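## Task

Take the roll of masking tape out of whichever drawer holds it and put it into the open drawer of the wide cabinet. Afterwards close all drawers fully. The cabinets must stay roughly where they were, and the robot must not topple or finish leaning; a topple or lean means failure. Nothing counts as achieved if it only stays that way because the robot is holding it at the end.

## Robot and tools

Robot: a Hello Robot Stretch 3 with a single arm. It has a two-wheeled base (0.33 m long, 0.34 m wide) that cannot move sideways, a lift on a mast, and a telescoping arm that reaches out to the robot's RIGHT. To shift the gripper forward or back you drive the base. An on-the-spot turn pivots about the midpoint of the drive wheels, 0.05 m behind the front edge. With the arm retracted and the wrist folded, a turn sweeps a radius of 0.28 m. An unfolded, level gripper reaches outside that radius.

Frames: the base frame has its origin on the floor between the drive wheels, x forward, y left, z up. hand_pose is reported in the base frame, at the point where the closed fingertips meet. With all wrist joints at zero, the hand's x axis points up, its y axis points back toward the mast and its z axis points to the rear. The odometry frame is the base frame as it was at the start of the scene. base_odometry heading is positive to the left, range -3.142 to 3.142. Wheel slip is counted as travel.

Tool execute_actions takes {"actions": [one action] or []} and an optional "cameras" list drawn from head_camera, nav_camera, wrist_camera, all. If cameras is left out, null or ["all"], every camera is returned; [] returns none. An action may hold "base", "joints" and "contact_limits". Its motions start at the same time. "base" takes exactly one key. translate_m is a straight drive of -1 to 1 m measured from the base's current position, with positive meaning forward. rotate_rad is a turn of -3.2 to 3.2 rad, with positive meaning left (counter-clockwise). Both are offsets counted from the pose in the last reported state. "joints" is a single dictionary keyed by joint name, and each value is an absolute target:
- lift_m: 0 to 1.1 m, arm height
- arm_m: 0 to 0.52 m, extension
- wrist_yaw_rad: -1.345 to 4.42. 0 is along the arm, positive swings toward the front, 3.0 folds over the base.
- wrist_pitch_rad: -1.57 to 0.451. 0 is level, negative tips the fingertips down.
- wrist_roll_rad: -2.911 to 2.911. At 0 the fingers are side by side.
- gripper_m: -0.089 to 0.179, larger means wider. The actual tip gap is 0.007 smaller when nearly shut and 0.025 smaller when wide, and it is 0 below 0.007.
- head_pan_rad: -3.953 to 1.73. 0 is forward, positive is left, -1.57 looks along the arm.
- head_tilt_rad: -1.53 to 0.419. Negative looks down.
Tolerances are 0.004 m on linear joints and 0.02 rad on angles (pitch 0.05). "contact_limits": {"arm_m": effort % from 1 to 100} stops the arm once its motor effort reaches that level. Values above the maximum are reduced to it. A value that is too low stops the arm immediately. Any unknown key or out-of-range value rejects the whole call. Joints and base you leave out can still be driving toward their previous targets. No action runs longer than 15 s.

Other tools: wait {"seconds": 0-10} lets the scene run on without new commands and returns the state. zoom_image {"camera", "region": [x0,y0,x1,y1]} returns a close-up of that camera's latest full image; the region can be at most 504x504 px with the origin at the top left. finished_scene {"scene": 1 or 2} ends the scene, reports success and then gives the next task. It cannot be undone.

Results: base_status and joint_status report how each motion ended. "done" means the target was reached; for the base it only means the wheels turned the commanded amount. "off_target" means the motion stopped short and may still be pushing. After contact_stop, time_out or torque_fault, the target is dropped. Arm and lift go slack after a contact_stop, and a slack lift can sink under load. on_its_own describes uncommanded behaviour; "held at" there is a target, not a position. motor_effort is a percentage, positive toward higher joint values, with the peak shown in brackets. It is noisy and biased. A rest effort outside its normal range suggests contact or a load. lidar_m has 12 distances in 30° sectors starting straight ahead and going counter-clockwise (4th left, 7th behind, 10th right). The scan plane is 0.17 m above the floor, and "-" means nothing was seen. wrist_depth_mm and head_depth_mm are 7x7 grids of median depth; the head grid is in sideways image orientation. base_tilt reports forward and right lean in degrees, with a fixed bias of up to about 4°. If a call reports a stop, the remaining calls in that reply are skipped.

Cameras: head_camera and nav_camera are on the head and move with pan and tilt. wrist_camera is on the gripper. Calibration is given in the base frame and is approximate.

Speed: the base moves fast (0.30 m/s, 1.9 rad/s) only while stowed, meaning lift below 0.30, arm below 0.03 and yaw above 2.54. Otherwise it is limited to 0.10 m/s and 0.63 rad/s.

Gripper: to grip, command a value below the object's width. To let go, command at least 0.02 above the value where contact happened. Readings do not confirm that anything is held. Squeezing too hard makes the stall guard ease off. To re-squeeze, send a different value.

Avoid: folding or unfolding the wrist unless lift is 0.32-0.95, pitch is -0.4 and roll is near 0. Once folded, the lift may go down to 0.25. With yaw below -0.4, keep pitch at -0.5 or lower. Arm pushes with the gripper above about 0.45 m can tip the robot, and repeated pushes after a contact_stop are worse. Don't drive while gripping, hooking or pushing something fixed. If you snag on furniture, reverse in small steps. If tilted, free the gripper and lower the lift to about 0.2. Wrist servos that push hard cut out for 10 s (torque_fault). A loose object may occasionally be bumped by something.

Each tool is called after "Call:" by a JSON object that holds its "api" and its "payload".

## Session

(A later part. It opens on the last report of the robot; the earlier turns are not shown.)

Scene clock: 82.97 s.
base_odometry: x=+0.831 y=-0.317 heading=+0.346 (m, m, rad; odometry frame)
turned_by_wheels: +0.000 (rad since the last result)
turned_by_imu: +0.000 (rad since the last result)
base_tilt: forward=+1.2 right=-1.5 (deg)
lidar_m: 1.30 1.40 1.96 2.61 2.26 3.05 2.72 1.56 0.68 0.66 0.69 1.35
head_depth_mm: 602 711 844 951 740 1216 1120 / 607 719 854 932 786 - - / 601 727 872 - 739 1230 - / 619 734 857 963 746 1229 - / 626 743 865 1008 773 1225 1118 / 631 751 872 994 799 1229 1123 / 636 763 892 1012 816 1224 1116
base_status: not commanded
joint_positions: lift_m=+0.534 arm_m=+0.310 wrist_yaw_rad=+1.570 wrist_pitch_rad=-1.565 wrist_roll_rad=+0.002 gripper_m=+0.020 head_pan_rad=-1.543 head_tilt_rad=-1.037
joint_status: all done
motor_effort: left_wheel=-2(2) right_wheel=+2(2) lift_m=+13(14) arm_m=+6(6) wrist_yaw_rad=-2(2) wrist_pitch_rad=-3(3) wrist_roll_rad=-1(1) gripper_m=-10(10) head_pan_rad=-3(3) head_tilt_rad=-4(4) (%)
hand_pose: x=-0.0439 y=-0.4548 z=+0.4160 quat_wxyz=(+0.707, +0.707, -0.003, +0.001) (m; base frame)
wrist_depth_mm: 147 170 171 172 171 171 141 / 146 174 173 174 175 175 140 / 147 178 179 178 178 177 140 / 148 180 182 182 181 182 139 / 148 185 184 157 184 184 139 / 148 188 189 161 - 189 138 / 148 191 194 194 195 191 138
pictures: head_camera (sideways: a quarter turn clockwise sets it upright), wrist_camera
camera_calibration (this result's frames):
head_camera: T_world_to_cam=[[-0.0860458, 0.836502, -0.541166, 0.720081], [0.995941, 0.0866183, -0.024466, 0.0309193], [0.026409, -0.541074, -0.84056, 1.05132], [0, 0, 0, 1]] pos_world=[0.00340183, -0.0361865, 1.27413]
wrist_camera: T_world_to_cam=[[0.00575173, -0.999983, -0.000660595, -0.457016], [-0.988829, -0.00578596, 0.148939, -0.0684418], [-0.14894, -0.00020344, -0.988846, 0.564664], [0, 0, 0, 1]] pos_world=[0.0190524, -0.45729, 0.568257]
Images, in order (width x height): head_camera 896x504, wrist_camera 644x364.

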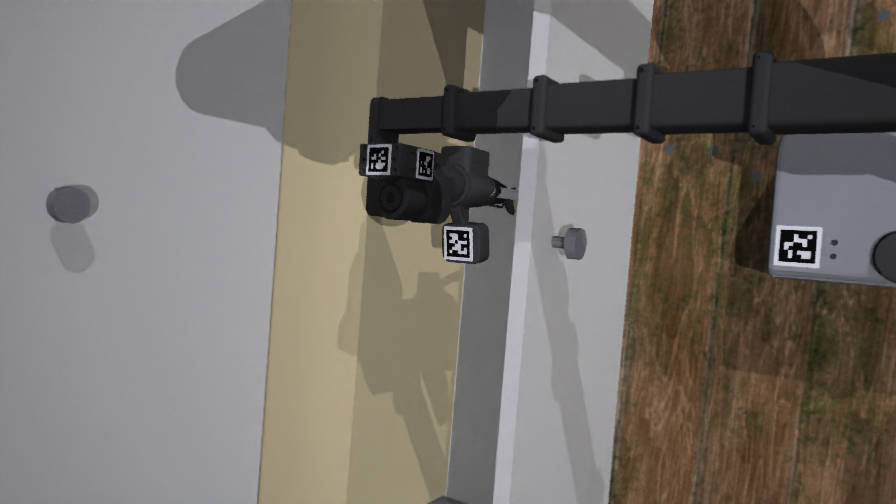

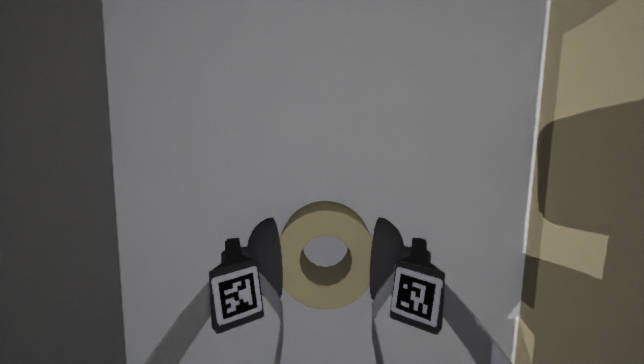

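Call:
{"api": "execute_actions", "payload": {"actions": [{"joints": {"gripper_m": 0.095}}], "cameras": ["wrist_camera"]}}

Scene clock: 84.30 s.
base_odometry: x=+0.831 y=-0.317 heading=+0.346 (m, m, rad; odometry frame)
turned_by_wheels: +0.000 (rad since the last result)
turned_by_imu: +0.000 (rad since the last result)
base_tilt: forward=+1.2 right=-1.6 (deg)
lidar_m: 1.30 1.40 1.97 2.61 2.26 3.04 2.73 1.55 0.68 0.66 0.69 1.35
head_depth_mm: 603 710 844 949 741 1217 1120 / 607 718 852 933 787 - - / 601 726 871 - 739 1233 - / 617 734 858 967 746 1229 - / 624 744 863 1008 774 1228 1120 / 632 752 875 999 797 1225 1114 / 637 760 889 1013 816 1227 1120
base_status: not commanded
joint_positions: lift_m=+0.534 arm_m=+0.310 wrist_yaw_rad=+1.570 wrist_pitch_rad=-1.565 wrist_roll_rad=+0.002 gripper_m=+0.095 head_pan_rad=-1.543 head_tilt_rad=-1.037
joint_status: all done
motor_effort: left_wheel=-2(2) right_wheel=+2(2) lift_m=+13(13) arm_m=+6(6) wrist_yaw_rad=-2(2) wrist_pitch_rad=-3(3) wrist_roll_rad=-2(1) gripper_m=+0(81) head_pan_rad=-3(3) head_tilt_rad=-4(4) (%)
hand_pose: x=-0.0439 y=-0.4548 z=+0.4160 quat_wxyz=(+0.707, +0.707, -0.003, +0.001) (m; base frame)
wrist_depth_mm: 146 170 172 171 172 171 140 / 147 174 175 174 175 175 140 / 147 177 178 178 178 178 139 / 147 181 182 182 181 182 139 / 148 184 183 161 185 186 139 / 148 190 189 164 191 187 138 / 149 194 195 194 193 194 138
pictures: wrist_camera
camera_calibration (this result's frames):
wrist_camera: T_world_to_cam=[[0.00575193, -0.999983, -0.000660594, -0.457016], [-0.98883, -0.00578617, 0.148939, -0.0684419], [-0.14894, -0.000203471, -0.988846, 0.564664], [0, 0, 0, 1]] pos_world=[0.0190524, -0.45729, 0.568257]
Images, in order (width x height): wrist_camera 644x364.

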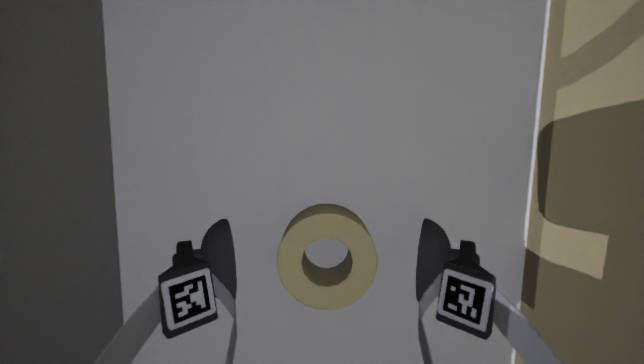

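Call:
{"api": "execute_actions", "payload": {"actions": [{"joints": {"lift_m": 0.635, "wrist_pitch_rad": 0.0}}], "cameras": ["head_camera"]}}

Scene clock: 87.90 s.
base_odometry: x=+0.831 y=-0.317 heading=+0.346 (m, m, rad; odometry frame)
turned_by_wheels: +0.000 (rad since the last result)
turned_by_imu: +0.000 (rad since the last result)
base_tilt: forward=+1.2 right=-1.6 (deg)
lidar_m: 1.30 1.40 1.96 2.61 2.27 3.04 2.73 1.56 0.68 0.66 0.69 1.35
head_depth_mm: 602 711 842 942 736 1233 - / 607 719 827 971 765 1230 - / 601 726 893 991 739 1231 - / 620 734 875 1010 747 1227 - / 625 743 877 1018 774 1228 1113 / 630 754 881 1005 797 1226 1116 / 637 762 890 1024 817 1225 1119
base_status: not commanded
joint_positions: lift_m=+0.634 arm_m=+0.310 wrist_yaw_rad=+1.570 wrist_pitch_rad=-0.022 wrist_roll_rad=+0.002 gripper_m=+0.095 head_pan_rad=-1.543 head_tilt_rad=-1.037
joint_status: all done
motor_effort: left_wheel=-1(1) right_wheel=+3(2) lift_m=+46(47) arm_m=+6(6) wrist_yaw_rad=-2(2) wrist_pitch_rad=+13(13) wrist_roll_rad=-1(1) gripper_m=+0(1) head_pan_rad=-3(3) head_tilt_rad=-4(5) (%)
hand_pose: x=+0.2343 y=-0.4547 z=+0.7432 quat_wxyz=(+0.506, +0.506, -0.495, +0.494) (m; base frame)
wrist_depth_mm: - - - - - - 257 / - - - - - - 258 / - - - - - - 255 / - - - - - - 254 / - - - - - 387 253 / - - 366 370 369 368 326 / - 225 377 379 369 269 277
pictures: head_camera (sideways: a quarter turn clockwise sets it upright)
camera_calibration (this result's frames):
head_camera: T_world_to_cam=[[-0.0860457, 0.836502, -0.541166, 0.72008], [0.995941, 0.0866182, -0.024466, 0.0309193], [0.0264089, -0.541074, -0.84056, 1.05132], [0, 0, 0, 1]] pos_world=[0.00340183, -0.0361865, 1.27413]
Images, in order (width x height): head_camera 896x504.

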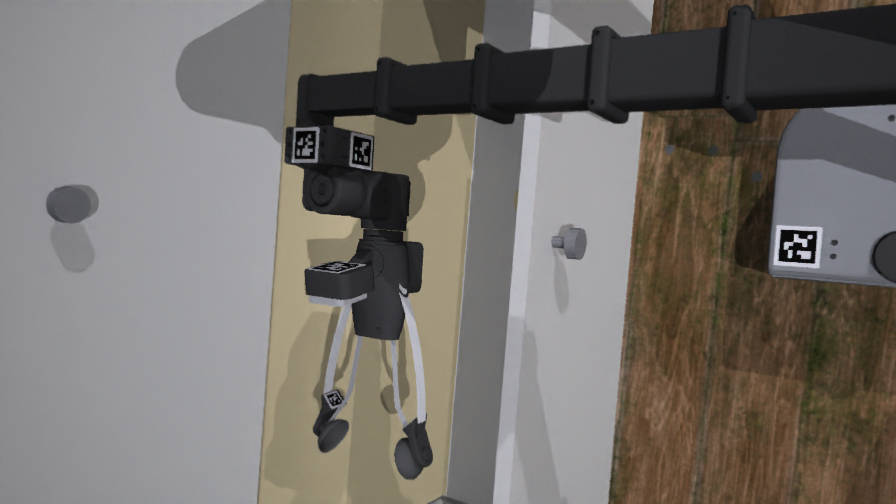

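Call:
{"api": "execute_actions", "payload": {"actions": [{"joints": {"lift_m": 0.642, "arm_m": 0.1, "wrist_yaw_rad": 2.2, "gripper_m": 0.03}}], "cameras": ["head_camera", "wrist_camera"]}}

Scene clock: 90.83 s.
base_odometry: x=+0.831 y=-0.317 heading=+0.346 (m, m, rad; odometry frame)
turned_by_wheels: +0.000 (rad since the last result)
turned_by_imu: +0.000 (rad since the last result)
base_tilt: forward=+1.2 right=-1.6 (deg)
lidar_m: 1.30 1.40 1.97 2.61 2.26 3.05 2.73 1.56 0.68 0.66 0.69 1.35
head_depth_mm: 602 710 844 951 738 1214 - / 608 720 844 946 812 1230 - / 601 725 860 949 839 1227 - / 618 735 858 965 710 1230 - / 626 743 865 1009 721 1210 1118 / 630 752 877 998 794 1226 1115 / 638 762 891 1015 818 1244 1105
base_status: not commanded
joint_positions: lift_m=+0.641 arm_m=+0.100 wrist_yaw_rad=+2.199 wrist_pitch_rad=-0.022 wrist_roll_rad=+0.002 gripper_m=+0.030 head_pan_rad=-1.543 head_tilt_rad=-1.037
joint_status: all done
motor_effort: left_wheel=-1(1) right_wheel=+3(2) lift_m=+46(49) arm_m=-6(6) wrist_yaw_rad=+1(2) wrist_pitch_rad=+12(13) wrist_roll_rad=-1(1) gripper_m=+0(80) head_pan_rad=-3(3) head_tilt_rad=-5(4) (%)
hand_pose: x=+0.1856 y=-0.0952 z=+0.7504 quat_wxyz=(+0.328, +0.634, -0.314, +0.626) (m; base frame)
wrist_depth_mm: - - - - - - 896 / - - - - - - 948 / - - - - - - 932 / - - - - - - 935 / - - - - - - 961 / - - - - - - 932 / - - - - - - -
pictures: head_camera (sideways: a quarter turn clockwise sets it upright), wrist_camera
camera_calibration (this result's frames):
head_camera: T_world_to_cam=[[-0.0860458, 0.836502, -0.541166, 0.72008], [0.995941, 0.0866183, -0.024466, 0.0309193], [0.026409, -0.541074, -0.84056, 1.05132], [0, 0, 0, 1]] pos_world=[0.00340183, -0.0361865, 1.27413]
wrist_camera: T_world_to_cam=[[0.588694, -0.808326, 0.00686382, -0.194131], [-0.138763, -0.109417, -0.984262, 0.793434], [0.796356, 0.578477, -0.17658, 0.199735], [0, 0, 0, 1]] pos_world=[0.0653232, -0.185648, 0.817549]
Images, in order (width x height): head_camera 896x504, wrist_camera 644x364.

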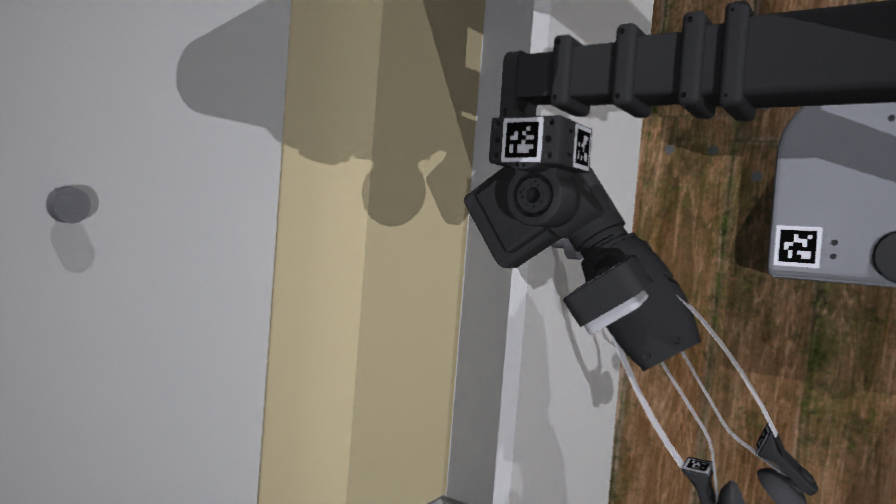

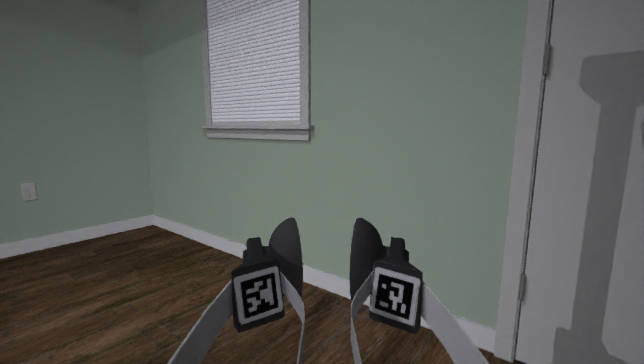

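Call:
{"api": "execute_actions", "payload": {"actions": [{"joints": {"lift_m": 0.33, "arm_m": 0.025, "wrist_pitch_rad": -0.3}}], "cameras": ["head_camera"]}}

Scene clock: 94.67 s.
base_odometry: x=+0.831 y=-0.317 heading=+0.346 (m, m, rad; odometry frame)
turned_by_wheels: +0.000 (rad since the last result)
turned_by_imu: +0.000 (rad since the last result)
base_tilt: forward=+1.1 right=-1.6 (deg)
lidar_m: 1.30 1.40 1.97 2.61 2.27 3.05 2.73 1.56 0.68 0.66 0.69 1.35
head_depth_mm: 602 712 845 950 741 1212 1121 / 608 719 846 967 761 1243 - / 601 726 858 981 739 1267 - / 618 735 858 999 746 1256 - / 625 743 866 1009 773 1224 1108 / 630 752 873 1000 796 1229 1133 / 637 761 892 1012 817 1226 1119
base_status: not commanded
joint_positions: lift_m=+0.331 arm_m=+0.025 wrist_yaw_rad=+2.199 wrist_pitch_rad=-0.316 wrist_roll_rad=+0.002 gripper_m=+0.030 head_pan_rad=-1.543 head_tilt_rad=-1.037
joint_status: all done
motor_effort: left_wheel=-1(1) right_wheel=+2(2) lift_m=+13(40) arm_m=-6(3) wrist_yaw_rad=+0(0) wrist_pitch_rad=+9(11) wrist_roll_rad=-1(1) gripper_m=+0(0) head_pan_rad=-3(3) head_tilt_rad=-4(4) (%)
hand_pose: x=+0.1698 y=-0.0318 z=+0.3669 quat_wxyz=(+0.416, +0.673, -0.218, +0.571) (m; base frame)
wrist_depth_mm: - - - - - - 861 / - - - - - - 890 / - - - - - - 944 / - - - - - - 970 / 782 793 801 802 819 795 806 / 636 652 657 639 669 639 647 / 532 535 520 540 519 543 540
pictures: head_camera (sideways: a quarter turn clockwise sets it upright)
camera_calibration (this result's frames):
head_camera: T_world_to_cam=[[-0.0860458, 0.836503, -0.541165, 0.720079], [0.995941, 0.0866184, -0.0244659, 0.0309192], [0.026409, -0.541073, -0.840561, 1.05132], [0, 0, 0, 1]] pos_world=[0.00340183, -0.0361865, 1.27413]
Images, in order (width x height): head_camera 896x504.

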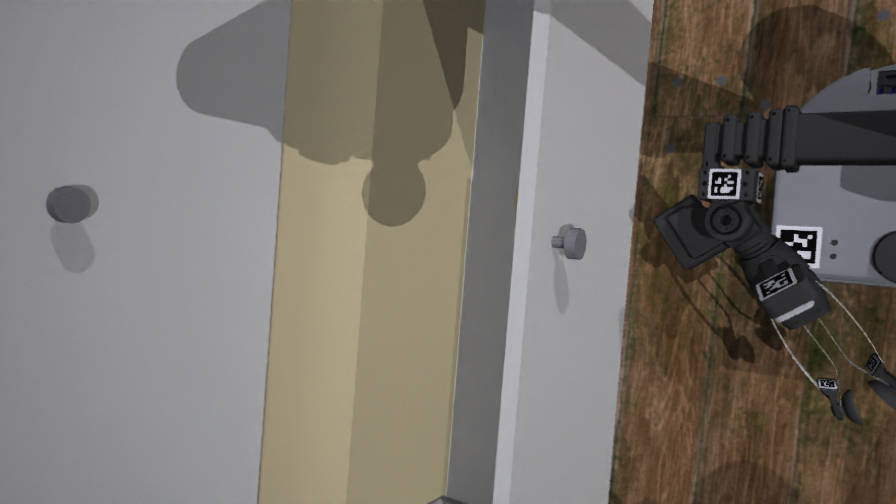

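Call:
{"api": "execute_actions", "payload": {"actions": [{"joints": {"arm_m": 0.438}, "contact_limits": {"arm_m": 35}}], "cameras": ["head_camera", "nav_camera"]}}

Scene clock: 97.93 s.
base_odometry: x=+0.831 y=-0.317 heading=+0.346 (m, m, rad; odometry frame)
turned_by_wheels: +0.000 (rad since the last result)
turned_by_imu: -0.012 (rad since the last result)
base_tilt: forward=+1.1 right=-1.6 (deg)
lidar_m: 1.30 1.39 1.95 2.61 2.32 3.06 2.73 1.57 0.69 0.66 0.68 1.35
head_depth_mm: 605 716 875 981 858 1227 1122 / 610 722 890 994 879 1230 - / 614 730 894 1006 888 1210 - / 619 736 891 982 891 1209 - / 625 743 892 996 937 1241 1116 / 630 751 906 1013 961 1225 1121 / 636 759 915 778 1299 1224 1116
base_status: not commanded
joint_positions: lift_m=+0.330 arm_m=+0.094 wrist_yaw_rad=+2.200 wrist_pitch_rad=-0.319 wrist_roll_rad=+0.002 gripper_m=+0.030 head_pan_rad=-1.546 head_tilt_rad=-1.041
joint_status: arm_m contact_stop (moved +0.069 of +0.413)
on_its_own: arm_m is slack since a contact_stop, until your next command for it (your +0.438 is given up)
motor_effort: left_wheel=+2(16) right_wheel=+0(25) lift_m=+23(25) arm_m=+0(34) wrist_yaw_rad=-1(18) wrist_pitch_rad=+11(11) wrist_roll_rad=-1(2) gripper_m=+0(0) head_pan_rad=-2(3) head_tilt_rad=-3(4) (%)
contact_limits: arm_m 35 (drawing in: default 30, maximum 50; extending or still: default 42, maximum 68)
hand_pose: x=+0.1694 y=-0.1004 z=+0.3658 quat_wxyz=(+0.417, +0.673, -0.217, +0.571) (m; base frame)
wrist_depth_mm: - - - - - - 887 / - - - - - - 930 / - - - - - - 957 / - - - - - - 989 / 782 786 775 800 807 799 783 / 636 641 662 640 668 638 633 / 534 528 515 524 523 534 531
pictures: head_camera (sideways: a quarter turn clockwise sets it upright), nav_camera (sideways: a quarter turn counterclockwise sets it upright)
camera_calibration (this result's frames):
head_camera: T_world_to_cam=[[-0.0838508, 0.838782, -0.537972, 0.715907], [0.996168, 0.0840366, -0.0242412, 0.0306252], [0.0248762, -0.537943, -0.842614, 1.054], [0, 0, 0, 1]] pos_world=[0.00330204, -0.0360733, 1.27399]
nav_camera: T_world_to_cam=[[0.0506475, -0.849048, 0.525883, -0.639956], [-0.998681, -0.0386051, 0.0338538, 0.0207829], [-0.00844172, -0.526904, -0.849883, 1.06234], [0, 0, 0, 1]] pos_world=[0.0621357, 0.0171988, 1.2387]
Images, in order (width x height): head_camera 896x504, nav_camera 672x504.

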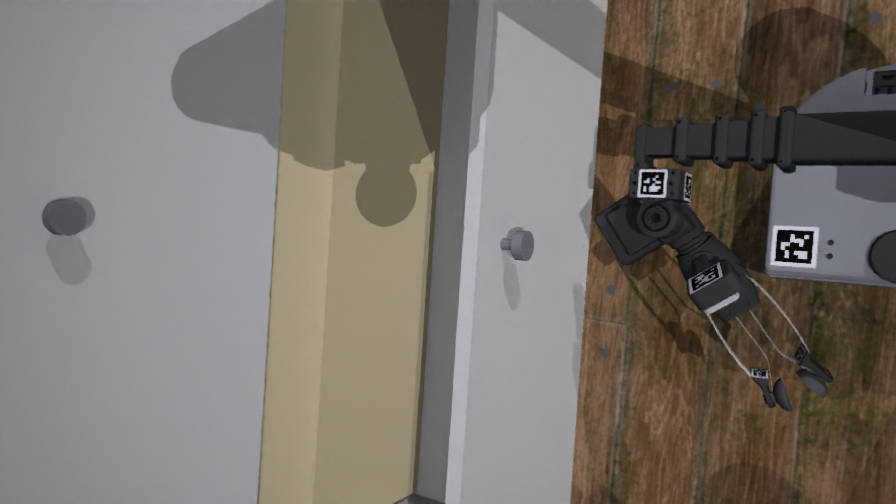

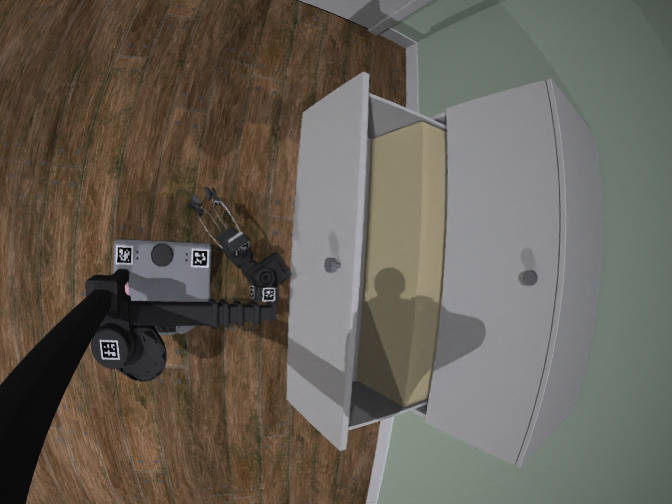

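Call:
{"api": "execute_actions", "payload": {"actions": [{"joints": {"arm_m": 0.143, "lift_m": 0.3}, "contact_limits": {"arm_m": 30}}], "cameras": ["head_camera"]}}

Scene clock: 99.97 s.
base_odometry: x=+0.831 y=-0.317 heading=+0.346 (m, m, rad; odometry frame)
turned_by_wheels: +0.000 (rad since the last result)
turned_by_imu: +0.000 (rad since the last result)
base_tilt: forward=+1.2 right=-1.6 (deg)
lidar_m: 1.30 1.40 1.94 2.61 2.32 3.05 2.72 1.57 0.68 0.66 0.69 1.35
head_depth_mm: 604 716 874 990 869 1229 1120 / 609 724 890 1001 880 1232 - / 613 729 893 975 851 1223 - / 618 736 891 991 870 1209 - / 625 744 900 1005 947 1225 1118 / 630 752 906 1016 1295 1228 1117 / 636 758 920 780 1302 1228 1116
base_status: not commanded
joint_positions: lift_m=+0.301 arm_m=+0.143 wrist_yaw_rad=+2.199 wrist_pitch_rad=-0.319 wrist_roll_rad=+0.002 gripper_m=+0.030 head_pan_rad=-1.546 head_tilt_rad=-1.041
joint_status: all done
motor_effort: left_wheel=+0(1) right_wheel=+0(3) lift_m=+13(19) arm_m=+6(16) wrist_yaw_rad=+0(0) wrist_pitch_rad=+11(11) wrist_roll_rad=-1(1) gripper_m=+0(0) head_pan_rad=-2(2) head_tilt_rad=-3(3) (%)
contact_limits: arm_m 30 (drawing in: default 30, maximum 50; extending or still: default 42, maximum 68)
hand_pose: x=+0.1695 y=-0.1491 z=+0.3362 quat_wxyz=(+0.417, +0.673, -0.217, +0.570) (m; base frame)
wrist_depth_mm: - - - - - - 846 / - - - - - - 908 / - - - - - - 944 / 963 966 947 - - - 928 / 727 723 737 722 740 749 733 / 595 593 602 594 616 595 591 / 490 492 492 502 477 507 503
pictures: head_camera (sideways: a quarter turn clockwise sets it upright)
camera_calibration (this result's frames):
head_camera: T_world_to_cam=[[-0.083851, 0.838782, -0.537972, 0.715907], [0.996168, 0.0840368, -0.0242412, 0.0306252], [0.0248764, -0.537943, -0.842614, 1.054], [0, 0, 0, 1]] pos_world=[0.00330205, -0.0360733, 1.27399]
Images, in order (width x height): head_camera 896x504.

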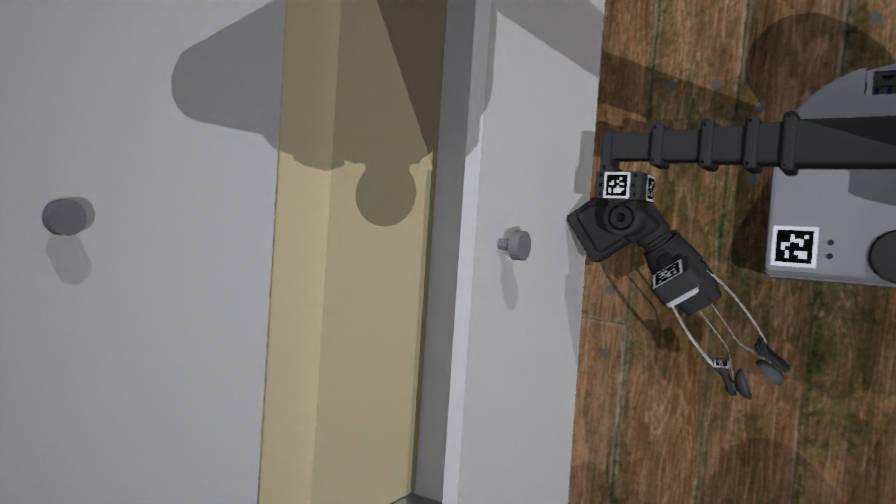

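Call:
{"api": "execute_actions", "payload": {"actions": [{"joints": {"arm_m": 0.436}, "contact_limits": {"arm_m": 36}}], "cameras": ["head_camera", "nav_camera"]}}

Scene clock: 103.67 s.
base_odometry: x=+0.831 y=-0.317 heading=+0.346 (m, m, rad; odometry frame)
turned_by_wheels: +0.000 (rad since the last result)
turned_by_imu: -0.001 (rad since the last result)
base_tilt: forward=+1.2 right=-1.6 (deg)
lidar_m: 1.30 1.39 1.94 2.61 2.33 3.06 2.73 1.57 0.68 0.66 0.68 1.35
head_depth_mm: 607 716 881 1139 1364 1233 1120 / 609 723 890 1156 1364 1227 - / 614 730 900 1227 1358 1228 - / 618 736 909 1132 1363 1228 - / 625 745 922 1211 1350 1226 1117 / 628 752 934 1230 1360 1227 1120 / 635 759 947 1306 1364 1225 1119
base_status: not commanded
joint_positions: lift_m=+0.301 arm_m=+0.431 wrist_yaw_rad=+2.200 wrist_pitch_rad=-0.319 wrist_roll_rad=+0.002 gripper_m=+0.030 head_pan_rad=-1.546 head_tilt_rad=-1.041
joint_status: arm_m contact_stop (moved +0.289 of +0.293)
on_its_own: arm_m is slack since a contact_stop, until your next command for it (your +0.436 is given up)
motor_effort: left_wheel=+2(5) right_wheel=-1(8) lift_m=+15(15) arm_m=+0(39) wrist_yaw_rad=-1(3) wrist_pitch_rad=+11(11) wrist_roll_rad=-1(2) gripper_m=+0(0) head_pan_rad=-2(2) head_tilt_rad=-3(3) (%)
contact_limits: arm_m 36 (drawing in: default 30, maximum 50; extending or still: default 42, maximum 68)
hand_pose: x=+0.1693 y=-0.4374 z=+0.3361 quat_wxyz=(+0.417, +0.673, -0.217, +0.571) (m; base frame)
wrist_depth_mm: - - - - - - 852 / - - - - - - 929 / - - - - - - 897 / 969 957 944 - - - 916 / 719 744 753 734 744 750 758 / 589 589 600 599 616 597 602 / 496 487 477 493 482 497 494
pictures: head_camera (sideways: a quarter turn clockwise sets it upright), nav_camera (sideways: a quarter turn counterclockwise sets it upright)
camera_calibration (this result's frames):
head_camera: T_world_to_cam=[[-0.0838518, 0.838817, -0.537918, 0.715836], [0.996168, 0.0840383, -0.0242374, 0.0306202], [0.0248749, -0.537889, -0.842649, 1.05404], [0, 0, 0, 1]] pos_world=[0.003302, -0.0360715, 1.27399]
nav_camera: T_world_to_cam=[[0.0506485, -0.849082, 0.525828, -0.639884], [-0.998681, -0.0386074, 0.0338529, 0.0207841], [-0.00844304, -0.526849, -0.849917, 1.06238], [0, 0, 0, 1]] pos_world=[0.0621356, 0.017203, 1.2387]
Images, in order (width x height): head_camera 896x504, nav_camera 672x504.

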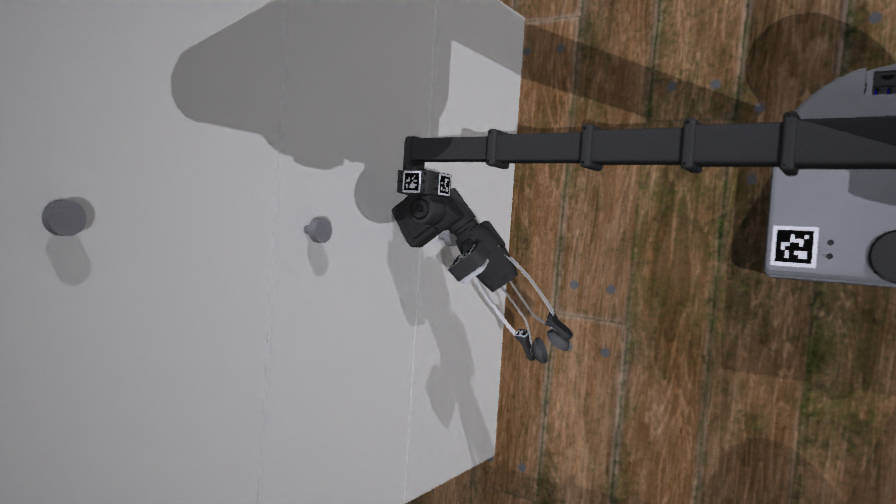

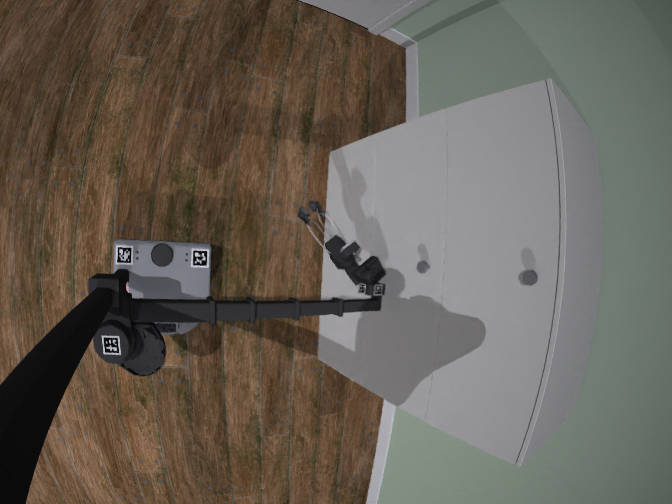

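Call:
{"api": "zoom_image", "payload": {"camera": "head_camera", "region": [230, 250, 530, 504]}}

Call:
{"api": "zoom_image", "payload": {"camera": "nav_camera", "region": [320, 70, 560, 210]}}

Call:
{"api": "execute_actions", "payload": {"actions": [{"joints": {"arm_m": 0.37, "head_pan_rad": -3.05, "head_tilt_rad": -0.3}}], "cameras": ["head_camera", "nav_camera"]}}

Region (230, 250, 530, 504) of head_camera's 896x504 image, scaled by 1.680, with more detail than that image has; it fills the top 427 rows of this view, and the rest is white.

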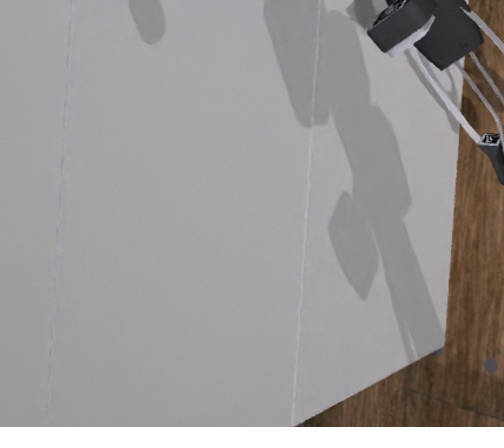

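Region (320, 70, 560, 210) of nav_camera's 672x504 image, scaled by 2.100, with more detail than that image has; it fills the top 294 rows of this view, and the rest is white.

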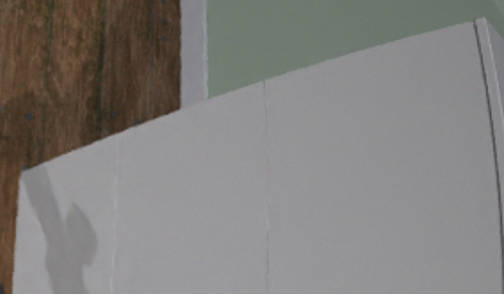

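Scene clock: 105.67 s.
base_odometry: x=+0.831 y=-0.317 heading=+0.346 (m, m, rad; odometry frame)
turned_by_wheels: +0.000 (rad since the last result)
turned_by_imu: +0.000 (rad since the last result)
base_tilt: forward=+1.1 right=-1.6 (deg)
lidar_m: 1.30 1.39 1.94 2.61 2.32 3.06 2.72 1.58 0.69 0.66 0.69 1.36
head_depth_mm: 3032 3157 3322 3516 3010 2101 1636 / 3092 3209 3376 3573 2956 2089 1618 / 3099 3248 3459 2889 2955 2069 1611 / 3144 3304 3466 3637 2906 2062 1610 / 3203 3381 3565 3766 2882 2057 1587 / 2948 3088 3217 3376 2861 2042 1591 / 2322 2400 2477 2546 2556 2029 1581
base_status: not commanded
joint_positions: lift_m=+0.301 arm_m=+0.370 wrist_yaw_rad=+2.200 wrist_pitch_rad=-0.319 wrist_roll_rad=+0.002 gripper_m=+0.030 head_pan_rad=-3.043 head_tilt_rad=-0.310
joint_status: all done
motor_effort: left_wheel=+2(2) right_wheel=-1(2) lift_m=+14(14) arm_m=-6(8) wrist_yaw_rad=-2(2) wrist_pitch_rad=+11(11) wrist_roll_rad=-1(1) gripper_m=+0(0) head_pan_rad=-3(42) head_tilt_rad=+4(26) (%)
hand_pose: x=+0.1693 y=-0.3766 z=+0.3361 quat_wxyz=(+0.417, +0.673, -0.217, +0.571) (m; base frame)
wrist_depth_mm: - - - - - - 886 / - - - - - - 913 / - - - - - - 975 / 975 974 984 - - - 930 / 732 727 727 744 735 743 736 / 593 597 607 586 619 604 608 / 490 496 484 496 481 500 500
pictures: head_camera (sideways: a quarter turn clockwise sets it upright), nav_camera (sideways: a quarter turn counterclockwise sets it upright)
camera_calibration (this result's frames):
head_camera: T_world_to_cam=[[0.259258, 0.0888915, -0.961709, 1.26622], [0.126167, -0.99034, -0.0575256, 0.0793054], [-0.957532, -0.106422, -0.267969, 0.312417], [0, 0, 0, 1]] pos_world=[-0.039134, -0.000768542, 1.30601]
nav_camera: T_world_to_cam=[[-0.277579, -0.0570946, 0.959005, -1.20257], [-0.0862202, 0.995685, 0.0343223, 0.014573], [-0.956826, -0.0731585, -0.281304, 0.328458], [0, 0, 0, 1]] pos_world=[-0.018274, -0.0591408, 1.24517]
Images, in order (width x height): head_camera 896x504, nav_camera 672x504.

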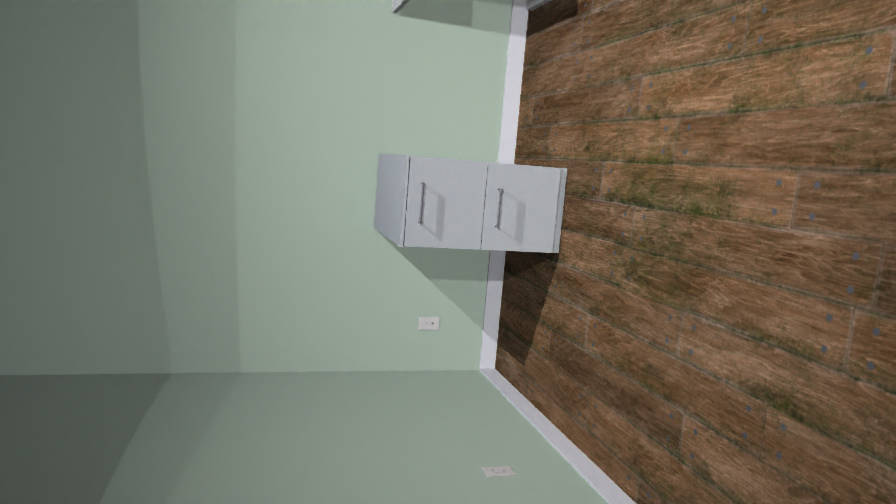

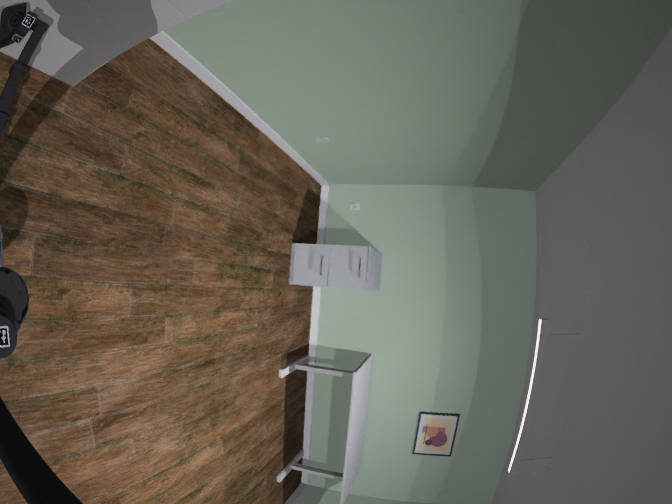

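Call:
{"api": "execute_actions", "payload": {"actions": []}}

Scene clock: 105.97 s.
base_odometry: x=+0.831 y=-0.317 heading=+0.346 (m, m, rad; odometry frame)
turned_by_wheels: +0.000 (rad since the last result)
turned_by_imu: +0.000 (rad since the last result)
base_tilt: forward=+1.2 right=-1.6 (deg)
lidar_m: 1.30 1.39 1.94 2.60 2.33 3.07 2.73 1.58 0.68 0.66 0.68 1.35
head_depth_mm: 2992 3169 3332 3496 3002 2133 1633 / 3065 3224 3367 3533 2964 2101 1621 / 3105 3261 3417 2897 2965 2079 1616 / 3174 3320 3485 3589 2897 2063 1611 / 3205 3386 3507 3710 2896 2057 1600 / 2985 3108 3245 3357 2855 2036 1586 / 2319 2398 2488 2539 2551 2024 1575
base_status: not commanded
joint_positions: lift_m=+0.301 arm_m=+0.370 wrist_yaw_rad=+2.200 wrist_pitch_rad=-0.319 wrist_roll_rad=+0.002 gripper_m=+0.030 head_pan_rad=-3.043 head_tilt_rad=-0.310
joint_status: all done
motor_effort: left_wheel=+2(2) right_wheel=+0(2) lift_m=+14(14) arm_m=-6(8) wrist_yaw_rad=-2(2) wrist_pitch_rad=+11(11) wrist_roll_rad=-1(1) gripper_m=+0(0) head_pan_rad=-3(42) head_tilt_rad=+3(26) (%)
hand_pose: x=+0.1693 y=-0.3766 z=+0.3361 quat_wxyz=(+0.417, +0.673, -0.217, +0.571) (m; base frame)
wrist_depth_mm: - - - - - - 871 / - - - - - - 898 / - - - - - - 936 / 989 978 944 - - - 923 / 733 734 735 736 737 732 735 / 600 591 609 596 628 602 595 / 497 499 480 488 489 508 497
pictures: head_camera (sideways: a quarter turn clockwise sets it upright), nav_camera (sideways: a quarter turn counterclockwise sets it upright), wrist_camera
camera_calibration (this result's frames):
head_camera: T_world_to_cam=[[0.259258, 0.0888911, -0.961709, 1.26622], [0.126166, -0.99034, -0.0575256, 0.0793054], [-0.957532, -0.106421, -0.267969, 0.312417], [0, 0, 0, 1]] pos_world=[-0.039134, -0.000768488, 1.30601]
nav_camera: T_world_to_cam=[[-0.277579, -0.0570942, 0.959005, -1.20257], [-0.086219, 0.995685, 0.0343223, 0.014573], [-0.956826, -0.0731573, -0.281303, 0.328458], [0, 0, 0, 1]] pos_world=[-0.0182741, -0.0591408, 1.24517]
wrist_camera: T_world_to_cam=[[0.591428, -0.806335, 0.00610294, -0.408624], [-0.365229, -0.27462, -0.889489, 0.296941], [0.718902, 0.52384, -0.456915, 0.389117], [0, 0, 0, 1]] pos_world=[0.0703861, -0.451777, 0.444413]
Images, in order (width x height): head_camera 896x504, nav_camera 672x504, wrist_camera 644x364.

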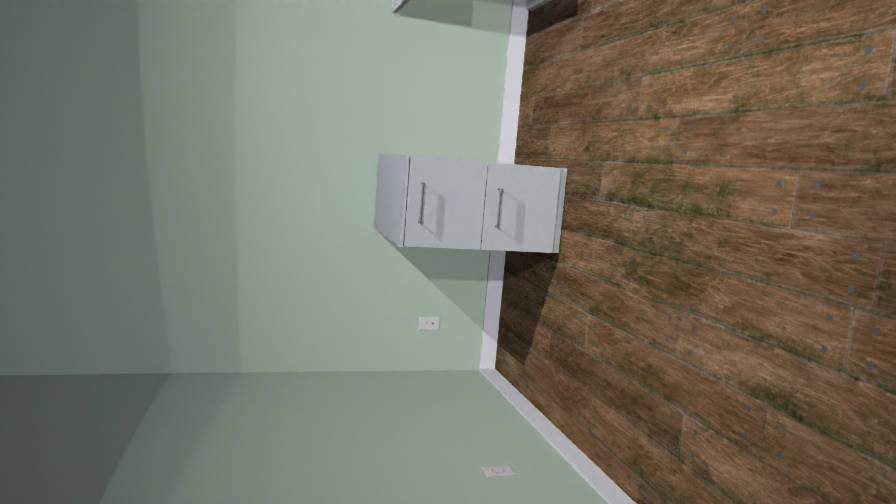

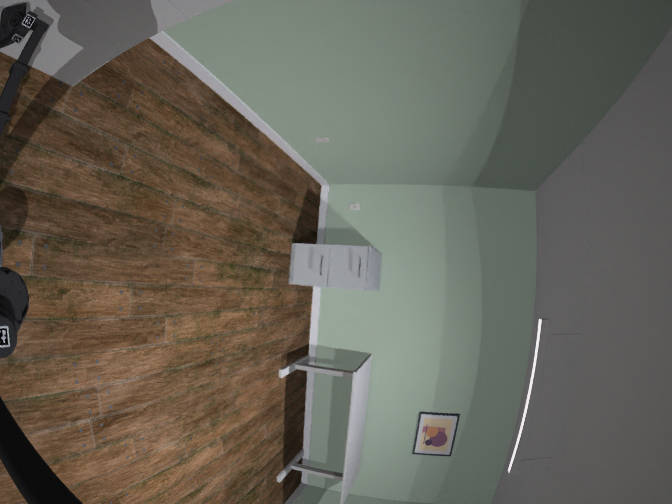

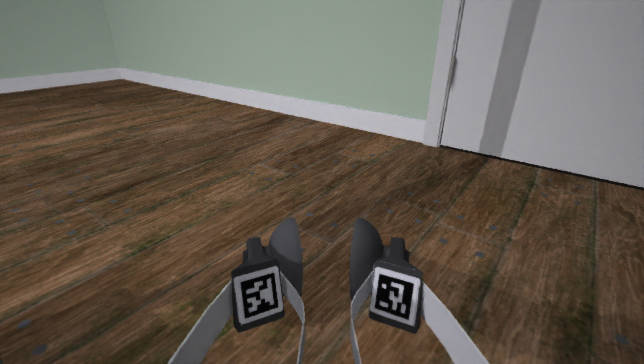

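Call:
{"api": "zoom_image", "payload": {"camera": "head_camera", "region": [360, 140, 580, 270]}}

Region (360, 140, 580, 270) of head_camera's 896x504 image, scaled by 2.291, with more detail than that image has; it fills the top 298 rows of this view, and the rest is white.

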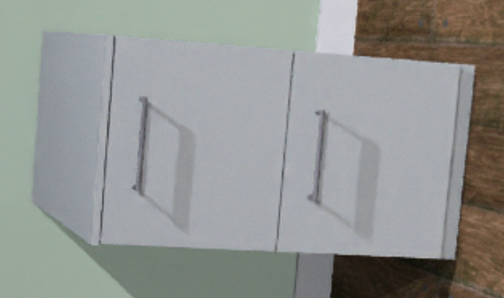

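Call:
{"api": "finished_scene", "payload": {"scene": 2}}

The scene is finished: the task was done.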